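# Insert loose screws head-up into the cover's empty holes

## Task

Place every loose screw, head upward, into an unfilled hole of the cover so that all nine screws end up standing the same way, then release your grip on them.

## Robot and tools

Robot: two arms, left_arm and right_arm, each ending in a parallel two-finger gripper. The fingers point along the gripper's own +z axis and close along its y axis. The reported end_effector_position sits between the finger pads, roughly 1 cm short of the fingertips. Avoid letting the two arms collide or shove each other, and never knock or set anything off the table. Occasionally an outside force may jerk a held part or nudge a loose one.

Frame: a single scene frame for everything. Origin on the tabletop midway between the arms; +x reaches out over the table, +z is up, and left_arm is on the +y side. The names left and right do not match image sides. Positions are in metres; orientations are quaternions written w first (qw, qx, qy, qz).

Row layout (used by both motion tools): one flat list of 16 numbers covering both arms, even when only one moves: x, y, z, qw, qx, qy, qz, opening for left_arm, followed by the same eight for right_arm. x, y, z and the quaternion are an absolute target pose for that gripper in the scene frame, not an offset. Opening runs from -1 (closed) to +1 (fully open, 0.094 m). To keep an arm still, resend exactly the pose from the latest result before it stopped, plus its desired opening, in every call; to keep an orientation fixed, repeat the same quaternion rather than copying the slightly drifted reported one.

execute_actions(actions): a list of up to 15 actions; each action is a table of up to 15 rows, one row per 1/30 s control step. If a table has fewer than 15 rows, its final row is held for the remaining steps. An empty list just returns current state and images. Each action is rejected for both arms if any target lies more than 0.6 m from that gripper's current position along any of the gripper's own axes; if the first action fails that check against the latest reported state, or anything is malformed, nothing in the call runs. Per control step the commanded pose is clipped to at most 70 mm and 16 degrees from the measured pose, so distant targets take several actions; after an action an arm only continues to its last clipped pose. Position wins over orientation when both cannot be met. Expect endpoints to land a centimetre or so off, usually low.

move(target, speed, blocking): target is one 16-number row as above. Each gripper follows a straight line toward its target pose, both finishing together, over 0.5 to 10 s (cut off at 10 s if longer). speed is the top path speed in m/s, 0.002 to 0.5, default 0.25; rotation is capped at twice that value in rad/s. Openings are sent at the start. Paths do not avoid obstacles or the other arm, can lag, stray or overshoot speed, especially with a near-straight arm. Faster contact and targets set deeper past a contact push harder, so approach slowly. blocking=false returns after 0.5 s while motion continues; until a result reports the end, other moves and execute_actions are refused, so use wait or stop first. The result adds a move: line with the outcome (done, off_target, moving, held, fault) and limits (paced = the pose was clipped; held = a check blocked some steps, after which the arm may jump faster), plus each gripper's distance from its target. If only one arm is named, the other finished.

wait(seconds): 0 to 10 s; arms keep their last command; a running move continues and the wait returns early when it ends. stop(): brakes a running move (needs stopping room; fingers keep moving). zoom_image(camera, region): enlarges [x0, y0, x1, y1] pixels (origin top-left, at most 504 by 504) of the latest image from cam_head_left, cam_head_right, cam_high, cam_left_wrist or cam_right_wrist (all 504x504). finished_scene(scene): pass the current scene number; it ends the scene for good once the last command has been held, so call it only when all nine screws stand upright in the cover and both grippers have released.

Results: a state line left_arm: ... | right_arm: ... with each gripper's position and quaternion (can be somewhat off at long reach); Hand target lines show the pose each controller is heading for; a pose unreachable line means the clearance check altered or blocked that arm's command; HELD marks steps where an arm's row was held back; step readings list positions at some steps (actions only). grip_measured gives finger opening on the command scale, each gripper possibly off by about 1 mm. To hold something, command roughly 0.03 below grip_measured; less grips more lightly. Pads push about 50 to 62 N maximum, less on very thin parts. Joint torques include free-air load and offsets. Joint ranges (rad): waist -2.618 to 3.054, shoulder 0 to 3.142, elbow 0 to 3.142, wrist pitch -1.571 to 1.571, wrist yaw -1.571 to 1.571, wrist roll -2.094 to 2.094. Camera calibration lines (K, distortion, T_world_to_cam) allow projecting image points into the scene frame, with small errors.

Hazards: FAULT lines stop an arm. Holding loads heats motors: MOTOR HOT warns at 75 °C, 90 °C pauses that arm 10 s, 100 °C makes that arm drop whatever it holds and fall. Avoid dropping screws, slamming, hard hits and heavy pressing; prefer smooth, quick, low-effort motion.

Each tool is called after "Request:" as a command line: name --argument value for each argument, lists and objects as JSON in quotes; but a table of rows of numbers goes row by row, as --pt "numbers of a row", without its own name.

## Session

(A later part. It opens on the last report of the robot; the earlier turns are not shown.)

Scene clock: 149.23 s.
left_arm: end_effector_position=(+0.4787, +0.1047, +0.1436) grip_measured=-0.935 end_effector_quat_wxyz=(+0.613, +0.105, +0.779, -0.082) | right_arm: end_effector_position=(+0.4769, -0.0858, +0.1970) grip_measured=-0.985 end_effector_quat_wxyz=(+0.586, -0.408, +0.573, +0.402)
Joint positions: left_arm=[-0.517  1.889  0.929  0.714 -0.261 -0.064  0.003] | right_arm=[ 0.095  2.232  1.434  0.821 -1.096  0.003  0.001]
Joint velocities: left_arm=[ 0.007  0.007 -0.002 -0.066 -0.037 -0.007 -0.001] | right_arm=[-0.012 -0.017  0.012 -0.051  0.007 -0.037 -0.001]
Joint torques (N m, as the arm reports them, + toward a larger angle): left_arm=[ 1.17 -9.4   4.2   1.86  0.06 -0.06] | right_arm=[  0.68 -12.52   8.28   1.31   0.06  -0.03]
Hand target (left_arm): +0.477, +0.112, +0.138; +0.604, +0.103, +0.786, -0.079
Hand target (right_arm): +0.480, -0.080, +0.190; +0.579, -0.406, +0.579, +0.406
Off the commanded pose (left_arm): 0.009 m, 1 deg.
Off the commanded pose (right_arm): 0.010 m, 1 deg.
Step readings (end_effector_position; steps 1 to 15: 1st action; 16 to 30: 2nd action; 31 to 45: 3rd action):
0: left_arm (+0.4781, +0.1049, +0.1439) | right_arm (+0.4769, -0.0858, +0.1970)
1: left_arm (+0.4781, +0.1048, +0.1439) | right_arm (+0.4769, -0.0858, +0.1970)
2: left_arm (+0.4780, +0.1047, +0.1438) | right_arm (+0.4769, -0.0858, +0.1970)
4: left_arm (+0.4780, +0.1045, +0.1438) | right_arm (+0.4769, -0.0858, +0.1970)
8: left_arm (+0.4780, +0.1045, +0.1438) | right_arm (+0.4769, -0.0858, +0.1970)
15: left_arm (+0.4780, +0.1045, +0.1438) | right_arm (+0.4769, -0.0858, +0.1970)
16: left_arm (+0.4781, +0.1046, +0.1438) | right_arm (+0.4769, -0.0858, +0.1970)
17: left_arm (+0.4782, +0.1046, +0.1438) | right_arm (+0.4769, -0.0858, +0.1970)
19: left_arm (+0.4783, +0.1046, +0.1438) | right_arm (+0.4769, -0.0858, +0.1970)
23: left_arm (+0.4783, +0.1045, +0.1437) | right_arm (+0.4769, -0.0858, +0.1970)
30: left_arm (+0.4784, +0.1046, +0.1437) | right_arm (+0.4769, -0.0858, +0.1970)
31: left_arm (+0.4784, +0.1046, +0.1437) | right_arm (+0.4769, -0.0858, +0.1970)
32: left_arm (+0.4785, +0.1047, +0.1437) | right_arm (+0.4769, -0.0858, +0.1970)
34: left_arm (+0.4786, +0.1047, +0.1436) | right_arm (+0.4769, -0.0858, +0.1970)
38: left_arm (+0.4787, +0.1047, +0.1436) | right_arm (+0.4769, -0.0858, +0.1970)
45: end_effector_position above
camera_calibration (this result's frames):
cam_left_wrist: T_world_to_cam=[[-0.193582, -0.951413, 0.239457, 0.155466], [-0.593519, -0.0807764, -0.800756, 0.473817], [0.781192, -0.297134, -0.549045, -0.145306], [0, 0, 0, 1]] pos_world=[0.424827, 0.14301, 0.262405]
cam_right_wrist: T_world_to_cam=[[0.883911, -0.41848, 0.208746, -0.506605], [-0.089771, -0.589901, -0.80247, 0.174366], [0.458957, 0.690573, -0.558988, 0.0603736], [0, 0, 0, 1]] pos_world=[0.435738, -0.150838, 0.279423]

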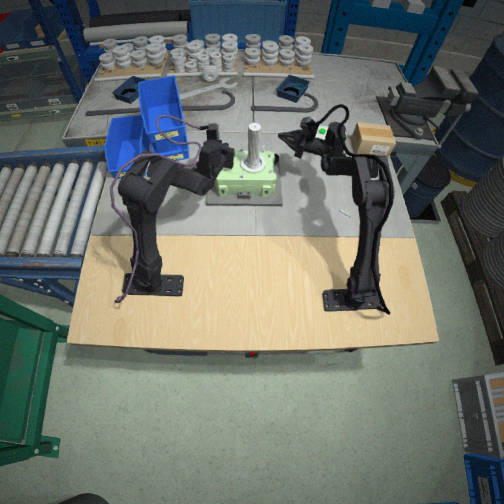

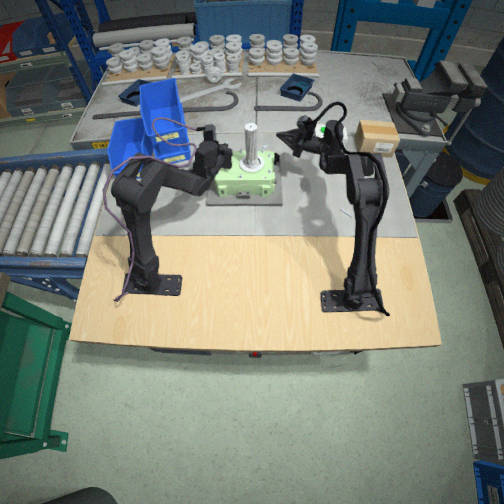

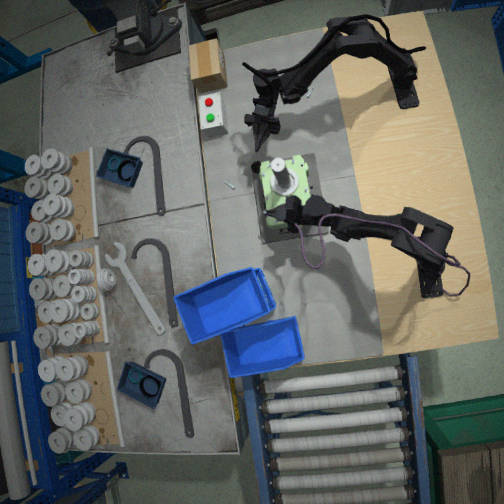

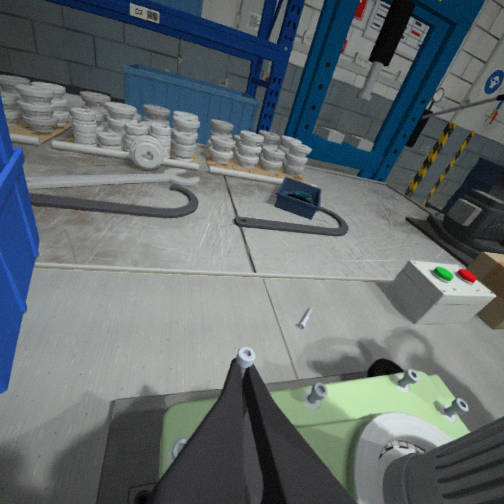

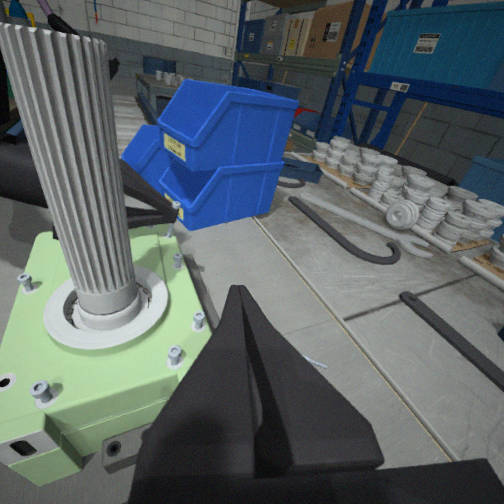

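Request:
execute_actions --actions '[[[0.472,0.107,0.139,0.604,0.1035,0.786,-0.0795,-0.95,0.48,-0.08,0.19,0.579,-0.406,0.579,0.406,-1]],[[0.468,0.107,0.139,0.604,0.1035,0.786,-0.0795,-0.95,0.48,-0.08,0.19,0.579,-0.406,0.579,0.406,-1]]]'

Request:
zoom_image --camera "cam_right_wrist" --region '[110,170,210,270]'

Scene clock: 150.37 s.
left_arm: end_effector_position=(+0.4758, +0.1065, +0.1437) grip_measured=-0.933 end_effector_quat_wxyz=(+0.612, +0.104, +0.779, -0.082) | right_arm: end_effector_position=(+0.4769, -0.0858, +0.1970) grip_measured=-0.985 end_effector_quat_wxyz=(+0.586, -0.408, +0.573, +0.402)
Joint positions: left_arm=[-0.517  1.878  0.914  0.717 -0.261 -0.065  0.003] | right_arm=[ 0.095  2.232  1.434  0.821 -1.096  0.003  0.001]
Joint velocities: left_arm=[ 0.012 -0.012  0.012  0.022  0.022  0.051 -0.002] | right_arm=[-0.017 -0.007 -0.012 -0.037 -0.051 -0.051 -0.   ]
Joint torques (N m, as the arm reports them, + toward a larger angle): left_arm=[-0.94 -9.87  3.7   1.84 -0.22 -0.09] | right_arm=[  0.71 -12.56   8.26   1.31   0.06  -0.03]
Hand target (left_arm): +0.468, +0.107, +0.139; +0.604, +0.104, +0.786, -0.080
Hand target (right_arm): +0.480, -0.080, +0.190; +0.579, -0.406, +0.579, +0.406
Off the commanded pose (left_arm): 0.009 m, 1 deg.
Off the commanded pose (right_arm): 0.010 m, 1 deg.
Step readings (end_effector_position; steps 1 to 15: 1st action; 16 to 30: 2nd action):
0: left_arm (+0.4787, +0.1047, +0.1436) | right_arm (+0.4769, -0.0858, +0.1970)
1: left_arm (+0.4787, +0.1047, +0.1436) | right_arm (+0.4769, -0.0858, +0.1970)
2: left_arm (+0.4787, +0.1047, +0.1436) | right_arm (+0.4769, -0.0858, +0.1970)
4: left_arm (+0.4787, +0.1047, +0.1436) | right_arm (+0.4769, -0.0858, +0.1970)
8: left_arm (+0.4787, +0.1047, +0.1436) | right_arm (+0.4769, -0.0858, +0.1970)
15: left_arm (+0.4787, +0.1047, +0.1436) | right_arm (+0.4769, -0.0858, +0.1970)
16: left_arm (+0.4783, +0.1049, +0.1437) | right_arm (+0.4769, -0.0858, +0.1970)
17: left_arm (+0.4775, +0.1054, +0.1435) | right_arm (+0.4769, -0.0858, +0.1970)
19: left_arm (+0.4762, +0.1062, +0.1435) | right_arm (+0.4769, -0.0858, +0.1970)
23: left_arm (+0.4758, +0.1065, +0.1437) | right_arm (+0.4769, -0.0858, +0.1970)
30: end_effector_position above
camera_calibration (this result's frames):
cam_left_wrist: T_world_to_cam=[[-0.192726, -0.951277, 0.240686, 0.155984], [-0.593997, -0.0821352, -0.800263, 0.472615], [0.781041, -0.297198, -0.549226, -0.142411], [0, 0, 0, 1]] pos_world=[0.422023, 0.144877, 0.262457]
cam_right_wrist: T_world_to_cam=[[0.88399, -0.418471, 0.208431, -0.506569], [-0.0900748, -0.589939, -0.802408, 0.174449], [0.458746, 0.690547, -0.559194, 0.0604798], [0, 0, 0, 1]] pos_world=[0.43577, -0.150834, 0.279384]

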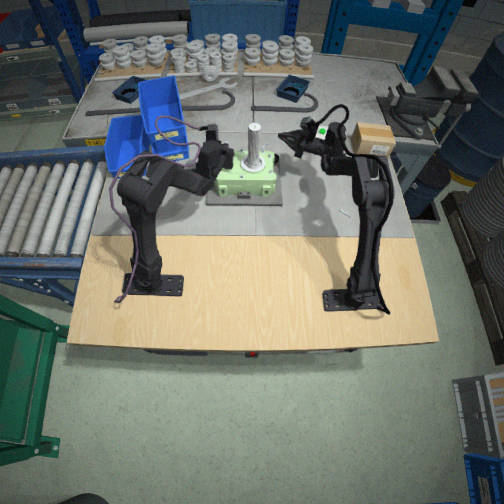

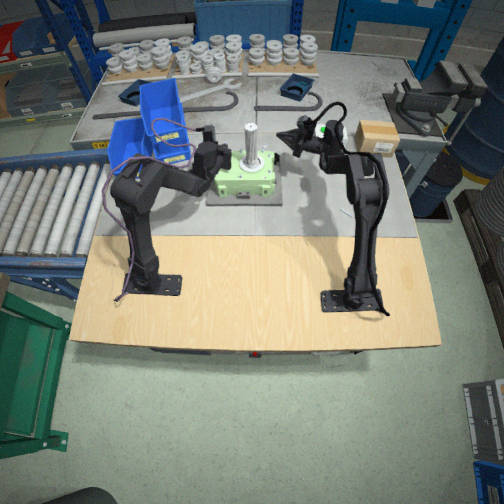

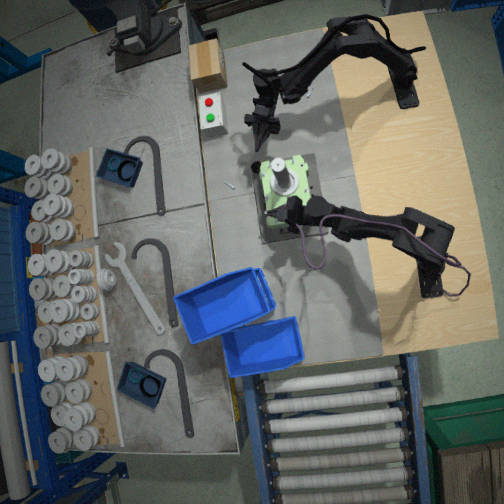

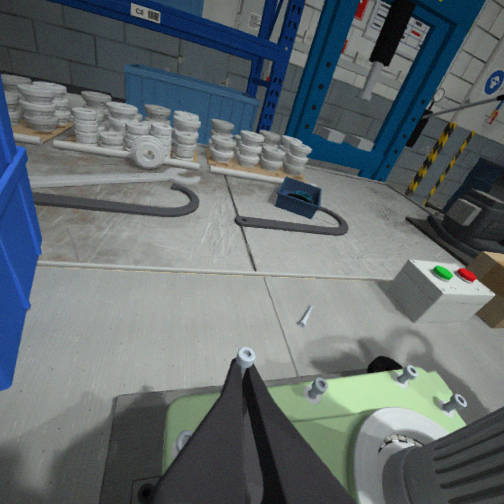

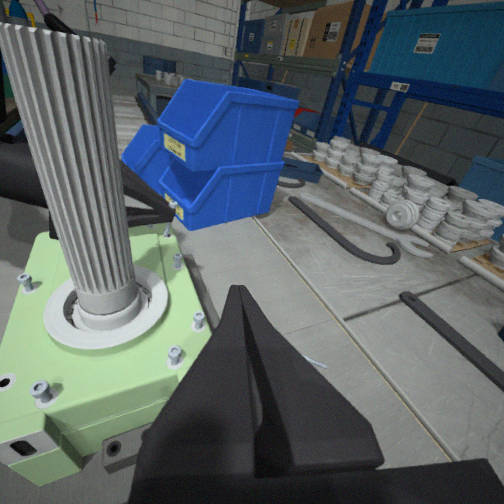

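Region (110, 170, 210, 270) of cam_right_wrist's 504x504 image, scaled by 5.040, with more detail than that image has.

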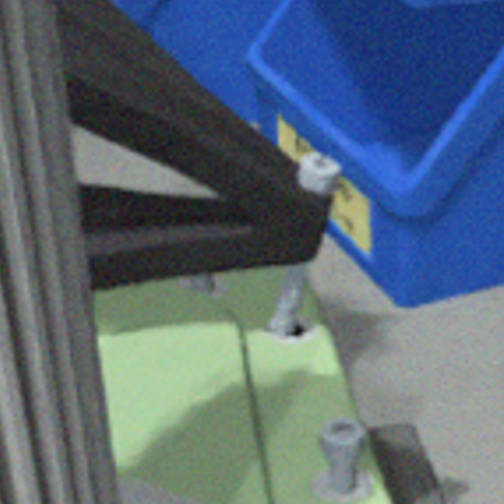

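Request:
move --target '[0.46,0.12,0.19,0.604,0.1035,0.786,-0.0795,-1,0.29,0.0,0.205,0.701,-0.092,0.701,0.092,-1]' --speed 0.15

Request:
move --target '[0.378,0.146,0.17,0.542,0.455,0.542,-0.455,-1,0.29,0.0,0.205,0.701,-0.092,0.701,0.092,-1]'

Request:
move --target '[0.378,0.146,0.15,0.542,0.455,0.542,-0.455,-1,0.29,0.0,0.205,0.701,-0.092,0.701,0.092,-1]' --speed 0.04

Request:
zoom_image --camera "cam_right_wrist" --region '[0,150,200,350]'

Scene clock: 154.37 s.
left_arm: end_effector_position=(+0.4587, +0.1166, +0.1775) grip_measured=-0.933 end_effector_quat_wxyz=(+0.598, +0.109, +0.790, -0.076) | right_arm: end_effector_position=(+0.2905, -0.0012, +0.1983) grip_measured=-0.985 end_effector_quat_wxyz=(+0.698, -0.097, +0.703, +0.091)
Joint positions: left_arm=[-0.517  1.714  0.914  0.514 -0.261 -0.065  0.003] | right_arm=[0.977 1.733 0.706 1.017 0.739 0.    0.001]
Joint velocities: left_arm=[-0.017  0.012 -0.022  0.022  0.022 -0.037  0.   ] | right_arm=[ 0.002 -0.002  0.007  0.037 -0.051 -0.022 -0.   ]
Joint torques (N m, as the arm reports them, + toward a larger angle): left_arm=[ 0.83 -9.43  6.67  1.82  0.   -0.05] | right_arm=[ 0.29 -8.68  8.17  1.52  0.07  0.04]
Hand target (left_arm): +0.460, +0.120, +0.189; +0.604, +0.104, +0.786, -0.079
Hand target (right_arm): +0.292, +0.002, +0.205; +0.700, -0.092, +0.702, +0.093
Off the commanded pose (left_arm): 0.013 m, 1 deg.
Off the commanded pose (right_arm): 0.007 m, 1 deg.
move: off_target (left_arm)
camera_calibration (this result's frames):
cam_left_wrist: T_world_to_cam=[[-0.184955, -0.955884, 0.228204, 0.153387], [-0.620212, -0.0665906, -0.781602, 0.497264], [0.762318, -0.286096, -0.580535, -0.0945602], [0, 0, 0, 1]] pos_world=[0.408864, 0.15268, 0.298763]
cam_right_wrist: T_world_to_cam=[[0.175793, -0.963953, 0.199726, -0.0998542], [-0.549213, -0.264412, -0.792749, 0.340509], [0.816983, 0.0296674, -0.575898, -0.0132393], [0, 0, 0, 1]] pos_world=[0.215382, -0.00582728, 0.282258]

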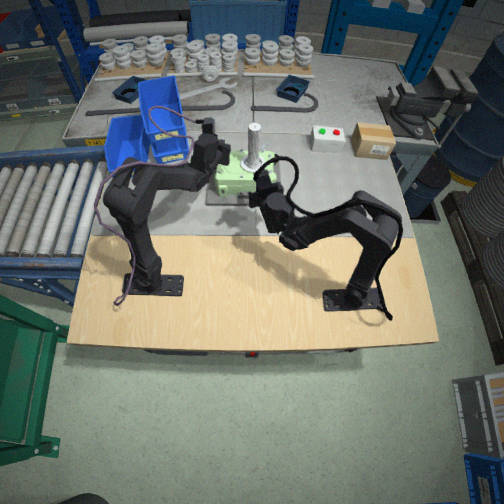

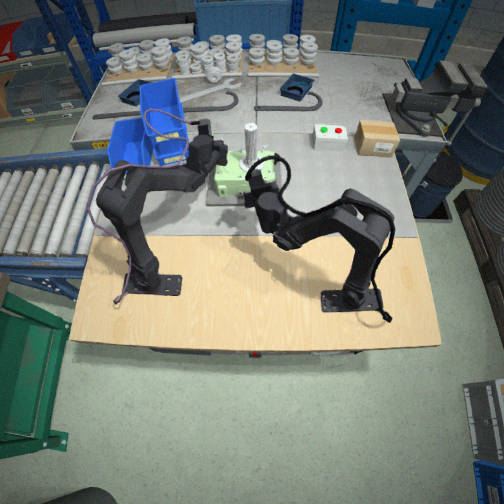

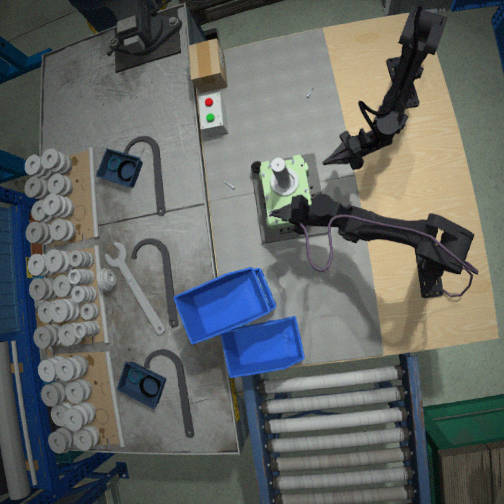

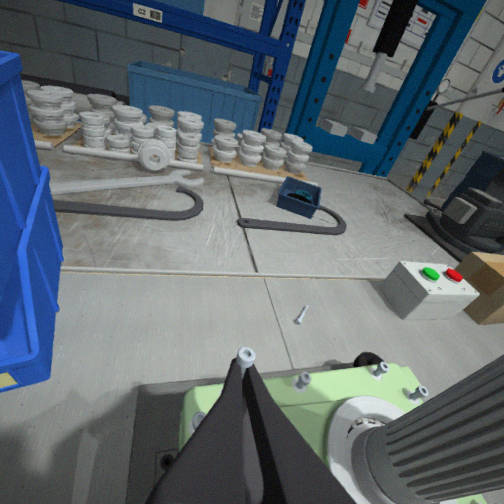

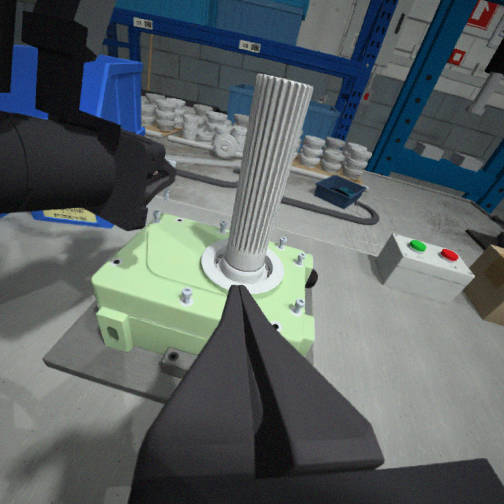

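Scene clock: 157.33 s.
left_arm: end_effector_position=(+0.3737, +0.1419, +0.1663) grip_measured=-0.933 end_effector_quat_wxyz=(+0.538, +0.452, +0.548, -0.454) | right_arm: end_effector_position=(+0.2907, -0.0020, +0.1986) grip_measured=-0.985 end_effector_quat_wxyz=(+0.699, -0.095, +0.703, +0.090)
Joint positions: left_arm=[-0.032  1.925  0.797  1.091  1.341  0.026  0.003] | right_arm=[0.977 1.733 0.706 1.018 0.743 0.    0.001]
Joint velocities: left_arm=[ 0.007  0.032 -0.002  0.051 -0.051 -0.095  0.001] | right_arm=[-0.002  0.007  0.012  0.022 -0.022  0.051 -0.001]
Joint torques (N m, as the arm reports them, + toward a larger angle): left_arm=[ 0.8  -7.03  6.19  1.52  0.16 -0.11] | right_arm=[ 0.4  -9.25  7.12  1.58  0.08 -0.01]
Hand target (left_arm): +0.378, +0.145, +0.170; +0.541, +0.455, +0.542, -0.454
Hand target (right_arm): +0.290, -0.000, +0.205; +0.701, -0.092, +0.701, +0.092
Off the commanded pose (left_arm): 0.007 m, 1 deg.
Off the commanded pose (right_arm): 0.007 m, 1 deg.
move: done
camera_calibration (this result's frames):
cam_left_wrist: T_world_to_cam=[[-0.94886, -0.180229, 0.259195, 0.334625], [-0.30441, 0.304752, -0.902475, 0.286816], [0.0836622, -0.935224, -0.344031, 0.277294], [0, 0, 0, 1]] pos_world=[0.381623, 0.232233, 0.267509]
cam_right_wrist: T_world_to_cam=[[0.171208, -0.964999, 0.198656, -0.0991676], [-0.549737, -0.260894, -0.793551, 0.340987], [0.817605, 0.0266538, -0.575163, -0.0135437], [0, 0, 0, 1]] pos_world=[0.215505, -0.00637415, 0.282501]

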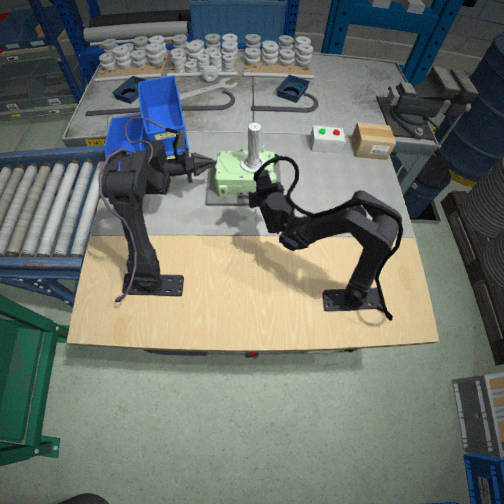

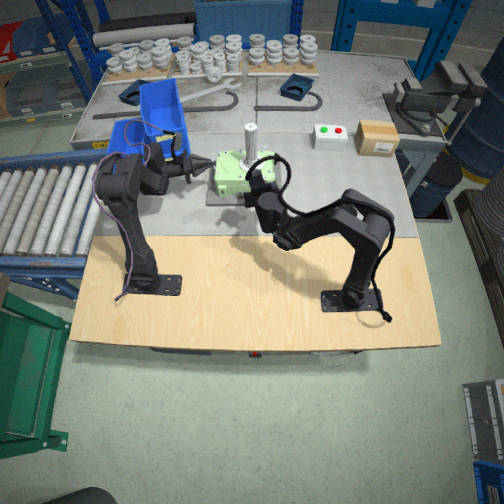

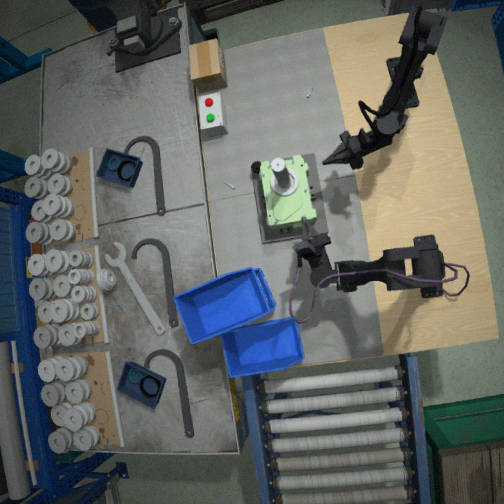

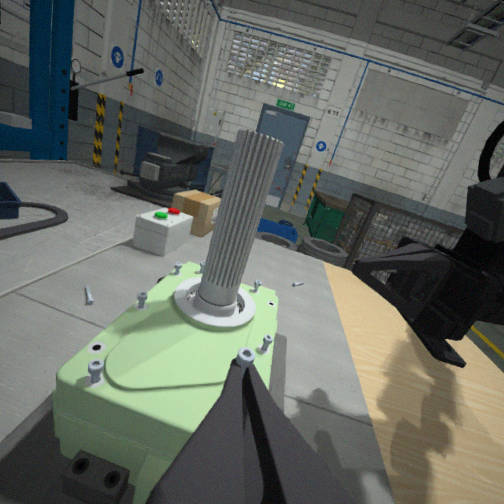

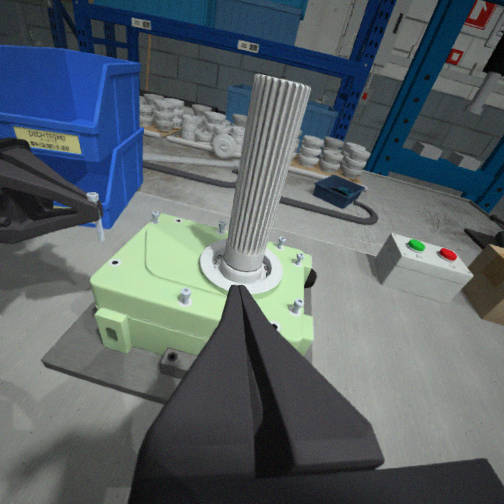

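Scene clock: 158.30 s.
left_arm: end_effector_position=(+0.3756, +0.1415, +0.1517) grip_measured=-0.933 end_effector_quat_wxyz=(+0.542, +0.457, +0.541, -0.453) | right_arm: end_effector_position=(+0.2907, -0.0020, +0.1987) grip_measured=-0.985 end_effector_quat_wxyz=(+0.699, -0.095, +0.703, +0.090)
Joint positions: left_arm=[-0.032  1.994  0.797  1.184  1.347  0.017  0.003] | right_arm=[0.977 1.733 0.706 1.019 0.743 0.    0.001]
Joint velocities: left_arm=[ 0.012  0.012 -0.027  0.037  0.095  0.007 -0.001] | right_arm=[ 0.007  0.007  0.002  0.007 -0.007  0.022  0.001]
Joint torques (N m, as the arm reports them, + toward a larger angle): left_arm=[ 1.16 -7.17  4.71  1.53  0.14 -0.07] | right_arm=[ 0.41 -9.24  7.09  1.57  0.07 -0.01]
Hand target (left_arm): +0.378, +0.146, +0.150; +0.541, +0.455, +0.542, -0.454
Hand target (right_arm): +0.290, -0.000, +0.205; +0.701, -0.092, +0.701, +0.092
Off the commanded pose (left_arm): 0.005 m, 0 deg.
Off the commanded pose (right_arm): 0.007 m, 0 deg.
move: done
camera_calibration (this result's frames):
cam_left_wrist: T_world_to_cam=[[-0.954148, -0.173382, 0.244008, 0.343458], [-0.287517, 0.304053, -0.908232, 0.268988], [0.0832797, -0.936744, -0.339962, 0.271535], [0, 0, 0, 1]] pos_world=[0.382435, 0.232121, 0.252809]
cam_right_wrist: T_world_to_cam=[[0.171167, -0.965063, 0.19838, -0.0991158], [-0.549575, -0.260639, -0.793748, 0.341041], [0.817722, 0.026839, -0.574987, -0.0135685], [0, 0, 0, 1]] pos_world=[0.215488, -0.00640052, 0.282561]

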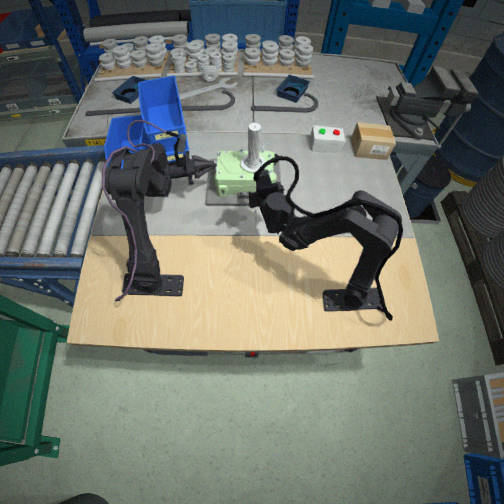

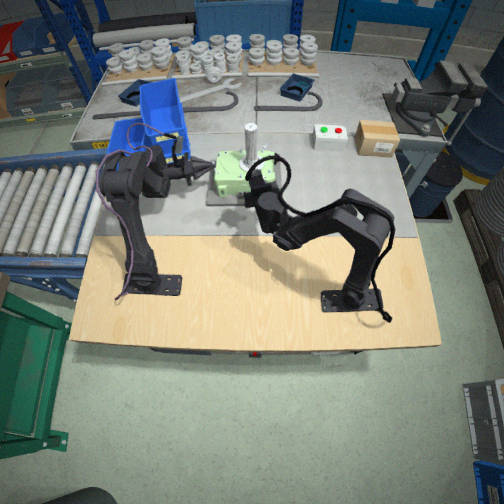

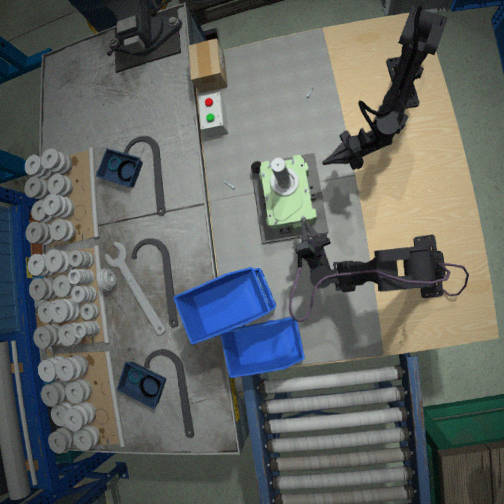

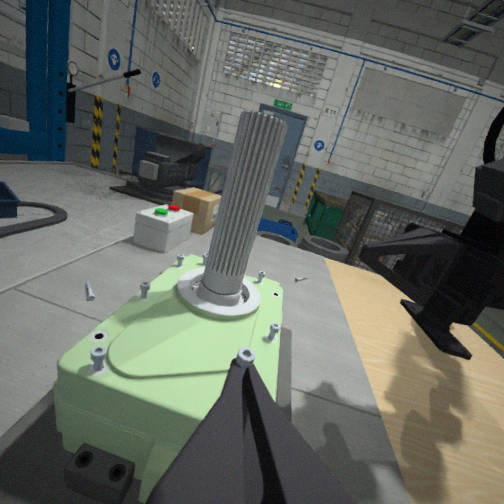

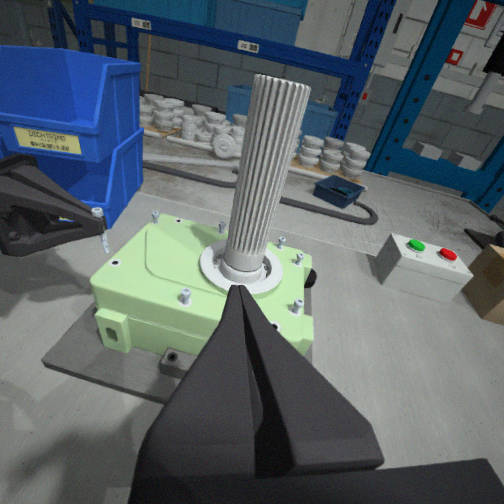

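Region (0, 150, 200, 350) of cam_right_wrist's 504x504 image, scaled by 2.520, with more detail than that image has.

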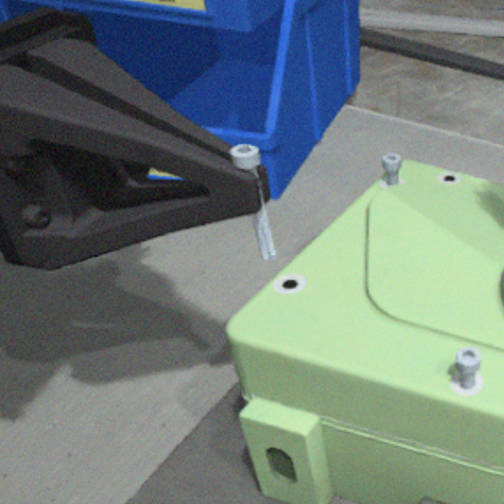

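Request:
move --target '[0.381,0.137,0.141,0.542,0.455,0.542,-0.455,-1,0.29,0.0,0.205,0.701,-0.092,0.701,0.092,-1]' --speed 0.03

Request:
zoom_image --camera "cam_right_wrist" --region '[70,200,160,290]'

Request:
zoom_image --camera "cam_head_right" --region '[195,145,245,195]'

Scene clock: 159.13 s.
left_arm: end_effector_position=(+0.3770, +0.1415, +0.1405) grip_measured=-0.933 end_effector_quat_wxyz=(+0.540, +0.454, +0.544, -0.455) | right_arm: end_effector_position=(+0.2907, -0.0020, +0.1988) grip_measured=-0.985 end_effector_quat_wxyz=(+0.699, -0.095, +0.703, +0.090)
Joint positions: left_arm=[-0.032  2.036  0.797  1.221  1.346  0.012  0.003] | right_arm=[0.977 1.733 0.706 1.019 0.743 0.    0.001]
Joint velocities: left_arm=[ 0.007  0.012 -0.017 -0.007  0.037 -0.051 -0.   ] | right_arm=[-0.002  0.017 -0.022  0.007  0.007  0.095 -0.001]
Joint torques (N m, as the arm reports them, + toward a larger angle): left_arm=[-1.08 -7.32  5.29  1.53 -0.12 -0.07] | right_arm=[ 0.38 -9.23  7.08  1.57  0.07 -0.02]
Hand target (left_arm): +0.381, +0.137, +0.141; +0.542, +0.455, +0.542, -0.454
Hand target (right_arm): +0.290, -0.000, +0.205; +0.701, -0.092, +0.701, +0.092
Off the commanded pose (left_arm): 0.006 m, 0 deg.
Off the commanded pose (right_arm): 0.007 m, 0 deg.
move: done
camera_calibration (this result's frames):
cam_left_wrist: T_world_to_cam=[[-0.951433, -0.174706, 0.253482, 0.34544], [-0.296905, 0.30307, -0.905536, 0.262525], [0.0813795, -0.936817, -0.340221, 0.268346], [0, 0, 0, 1]] pos_world=[0.38477, 0.232178, 0.24146]
cam_right_wrist: T_world_to_cam=[[0.171127, -0.965127, 0.198104, -0.0990641], [-0.549412, -0.260383, -0.793944, 0.341095], [0.81784, 0.0270242, -0.574811, -0.0135934], [0, 0, 0, 1]] pos_world=[0.215471, -0.00642691, 0.282621]

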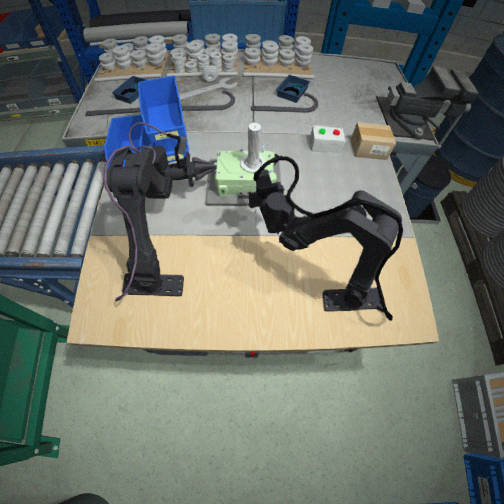

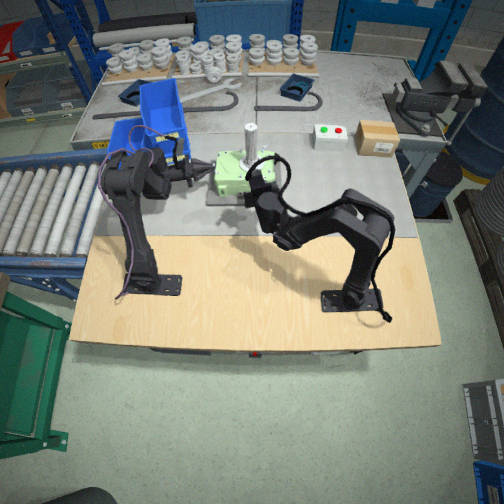

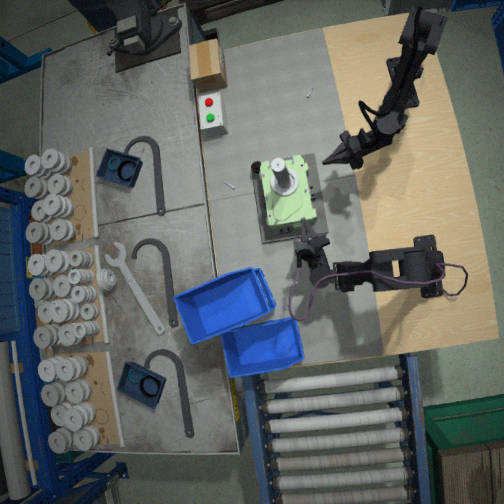

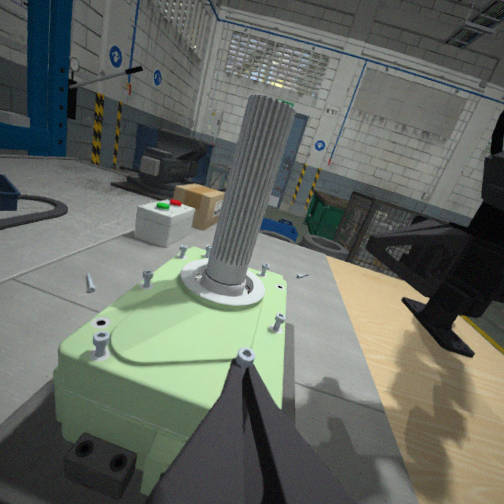

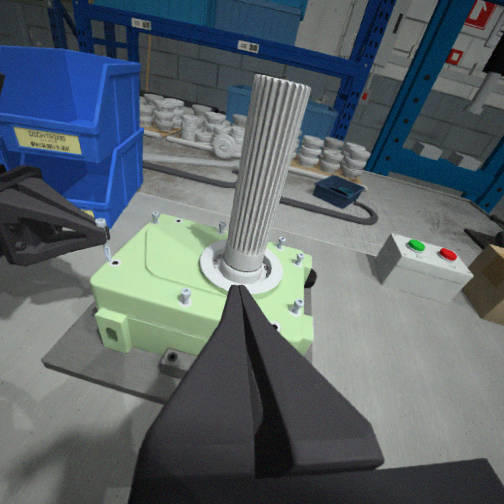

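Region (70, 200, 160, 290) of cam_right_wrist's 504x504 image, scaled by 5.600, with more detail than that image has.

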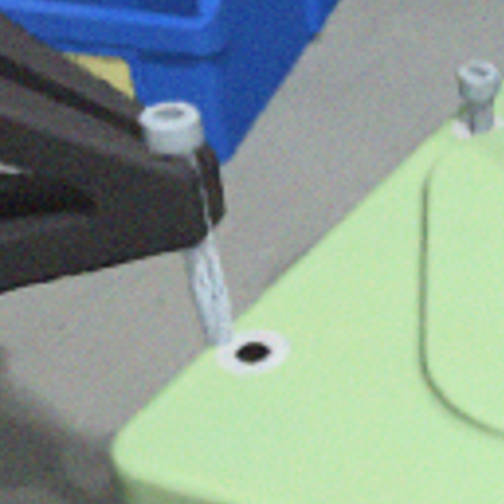

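Region (195, 145, 245, 195) of cam_head_right's 504x504 image, scaled by 10.080, with more detail than that image has.

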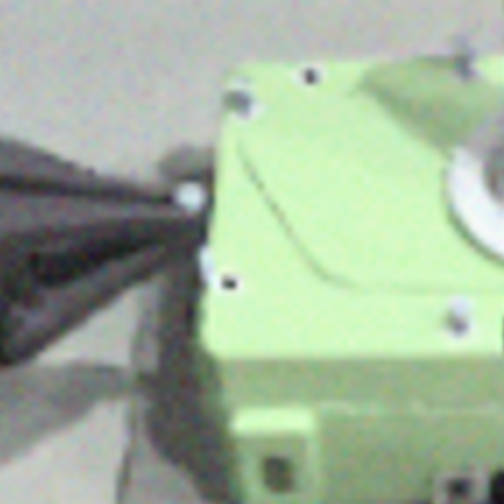

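Need −y ≈5 mm.

Request:
move --target '[0.379,0.1315,0.143,0.542,0.455,0.542,-0.455,-1,0.29,0.0,0.205,0.701,-0.092,0.701,0.092,-1]' --speed 0.02

Request:
zoom_image --camera "cam_right_wrist" --region '[70,200,160,290]'

Scene clock: 159.97 s.
left_arm: end_effector_position=(+0.3761, +0.1352, +0.1405) grip_measured=-0.933 end_effector_quat_wxyz=(+0.539, +0.455, +0.543, -0.456) | right_arm: end_effector_position=(+0.2907, -0.0020, +0.1988) grip_measured=-0.985 end_effector_quat_wxyz=(+0.699, -0.094, +0.703, +0.090)
Joint positions: left_arm=[-0.05   2.036  0.797  1.223  1.331  0.01   0.003] | right_arm=[0.977 1.733 0.706 1.019 0.743 0.    0.001]
Joint velocities: left_arm=[ 0.007 -0.002 -0.007 -0.051 -0.007 -0.037  0.001] | right_arm=[ 0.012 -0.017  0.002  0.022  0.022 -0.022  0.001]
Joint torques (N m, as the arm reports them, + toward a larger angle): left_arm=[-0.91 -8.08  4.81  1.54 -0.13 -0.1 ] | right_arm=[ 0.39 -9.27  7.06  1.56  0.07 -0.02]
Hand target (left_arm): +0.379, +0.132, +0.143; +0.541, +0.455, +0.542, -0.455
Hand target (right_arm): +0.290, -0.000, +0.205; +0.701, -0.092, +0.701, +0.092
Off the commanded pose (left_arm): 0.005 m, 0 deg.
Off the commanded pose (right_arm): 0.006 m, 0 deg.
move: done
camera_calibration (this result's frames):
cam_left_wrist: T_world_to_cam=[[-0.951748, -0.171369, 0.254575, 0.342955], [-0.296855, 0.303811, -0.905304, 0.264027], [0.0777987, -0.937193, -0.340023, 0.263912], [0, 0, 0, 1]] pos_world=[0.384253, 0.225894, 0.241453]
cam_right_wrist: T_world_to_cam=[[0.171086, -0.965191, 0.197828, -0.0990123], [-0.54925, -0.260127, -0.79414, 0.341148], [0.817957, 0.0272093, -0.574635, -0.0136183], [0, 0, 0, 1]] pos_world=[0.215455, -0.00645332, 0.282681]

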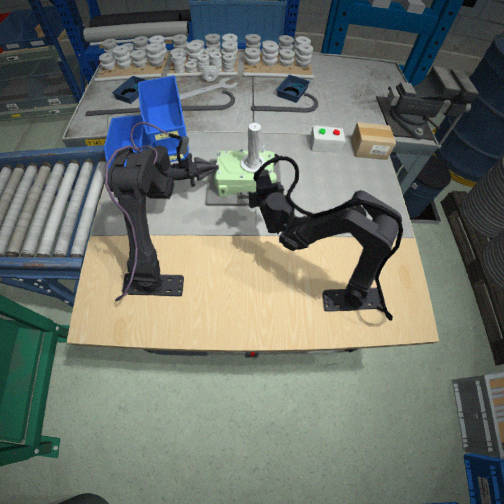

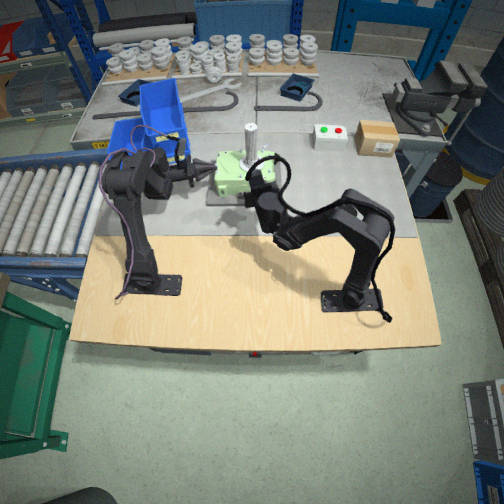

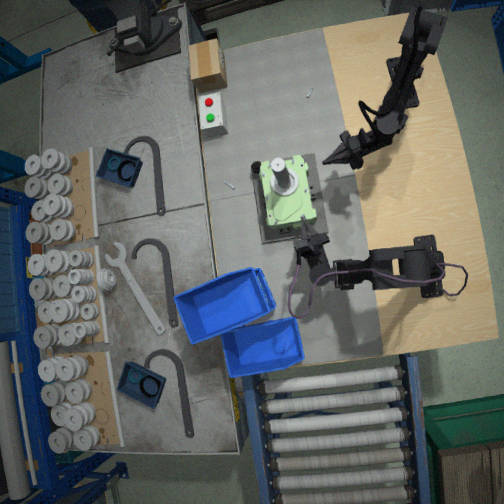

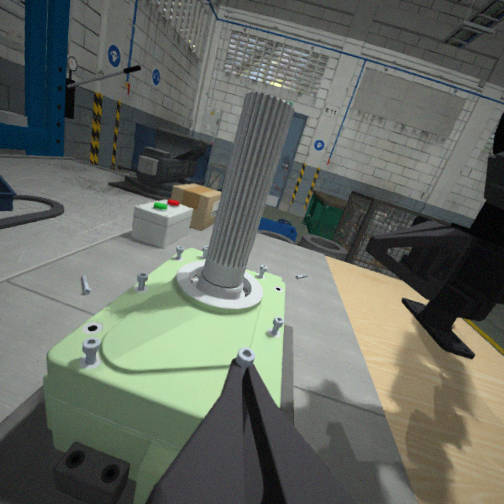

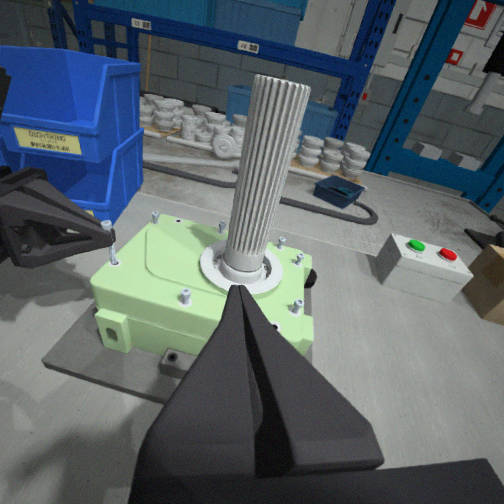

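Region (70, 200, 160, 290) of cam_right_wrist's 504x504 image, scaled by 5.600, with more detail than that image has.

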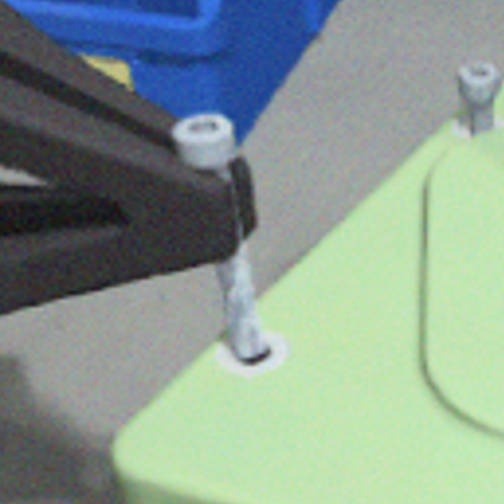

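Request:
move --target '[0.380,0.134,0.130,0.542,0.455,0.542,-0.455,-1,0.29,0.0,0.205,0.701,-0.092,0.701,0.092,-1]' --speed 0.02

Request:
zoom_image --camera "cam_right_wrist" --region '[70,200,160,290]'

Scene clock: 160.83 s.
left_arm: end_effector_position=(+0.3767, +0.1351, +0.1326) grip_measured=-0.933 end_effector_quat_wxyz=(+0.542, +0.457, +0.540, -0.454) | right_arm: end_effector_position=(+0.2907, -0.0020, +0.1989) grip_measured=-0.985 end_effector_quat_wxyz=(+0.699, -0.094, +0.703, +0.090)
Joint positions: left_arm=[-0.05   2.073  0.797  1.271  1.332  0.009  0.003] | right_arm=[0.977 1.733 0.706 1.02  0.743 0.    0.001]
Joint velocities: left_arm=[ 0.002  0.002  0.002  0.051  0.007  0.022 -0.002] | right_arm=[ 0.007  0.007 -0.017 -0.051 -0.007 -0.051 -0.001]
Joint torques (N m, as the arm reports them, + toward a larger angle): left_arm=[-0.26 -7.32  4.66  1.51 -0.06 -0.07] | right_arm=[ 0.37 -9.25  7.1   1.56  0.08 -0.02]
Hand target (left_arm): +0.380, +0.134, +0.130; +0.542, +0.455, +0.542, -0.454
Hand target (right_arm): +0.290, -0.000, +0.205; +0.701, -0.092, +0.701, +0.092
Off the commanded pose (left_arm): 0.004 m, 0 deg.
Off the commanded pose (right_arm): 0.006 m, 0 deg.
move: done
camera_calibration (this result's frames):
cam_left_wrist: T_world_to_cam=[[-0.954632, -0.170431, 0.244195, 0.347851], [-0.286609, 0.303263, -0.908783, 0.253685], [0.0808296, -0.937542, -0.338351, 0.259776], [0, 0, 0, 1]] pos_world=[0.383781, 0.225903, 0.233497]
cam_right_wrist: T_world_to_cam=[[0.171046, -0.965255, 0.197552, -0.0989605], [-0.549088, -0.259871, -0.794336, 0.341202], [0.818074, 0.0273944, -0.574459, -0.0136432], [0, 0, 0, 1]] pos_world=[0.215438, -0.00647975, 0.282741]

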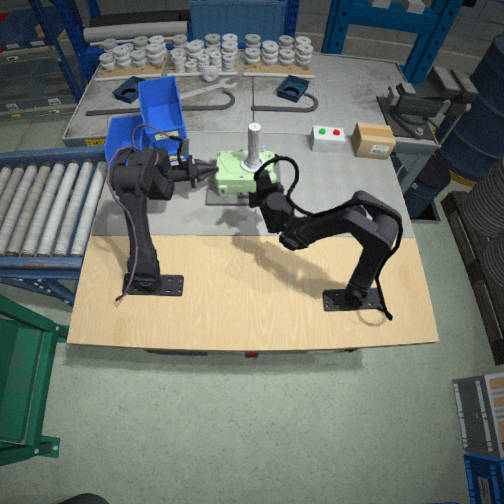

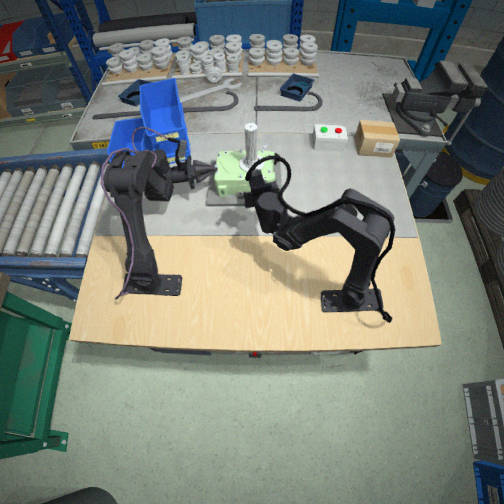

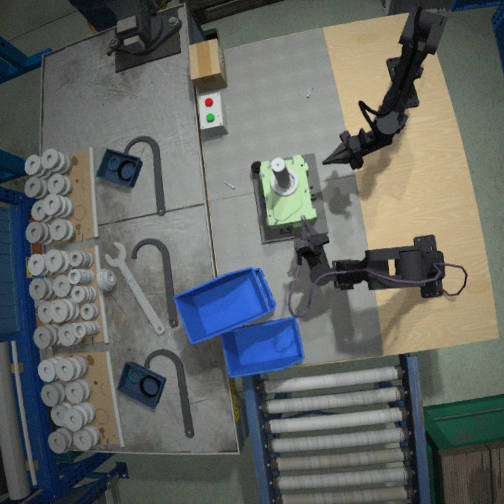

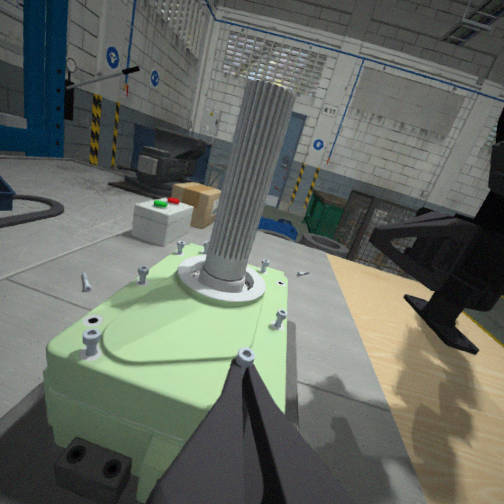

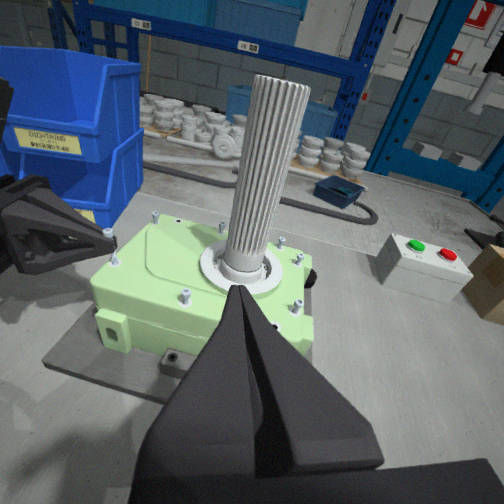

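Region (70, 200, 160, 290) of cam_right_wrist's 504x504 image, scaled by 5.600, with more detail than that image has.

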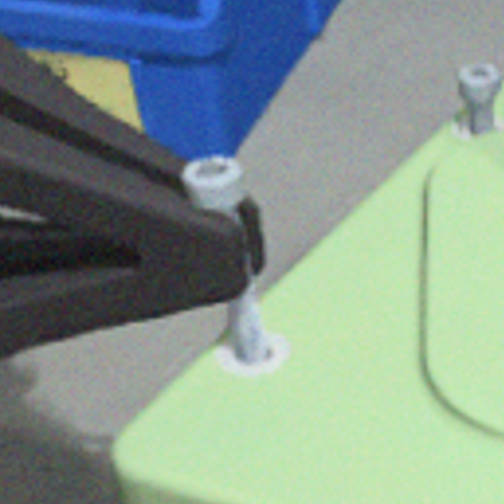

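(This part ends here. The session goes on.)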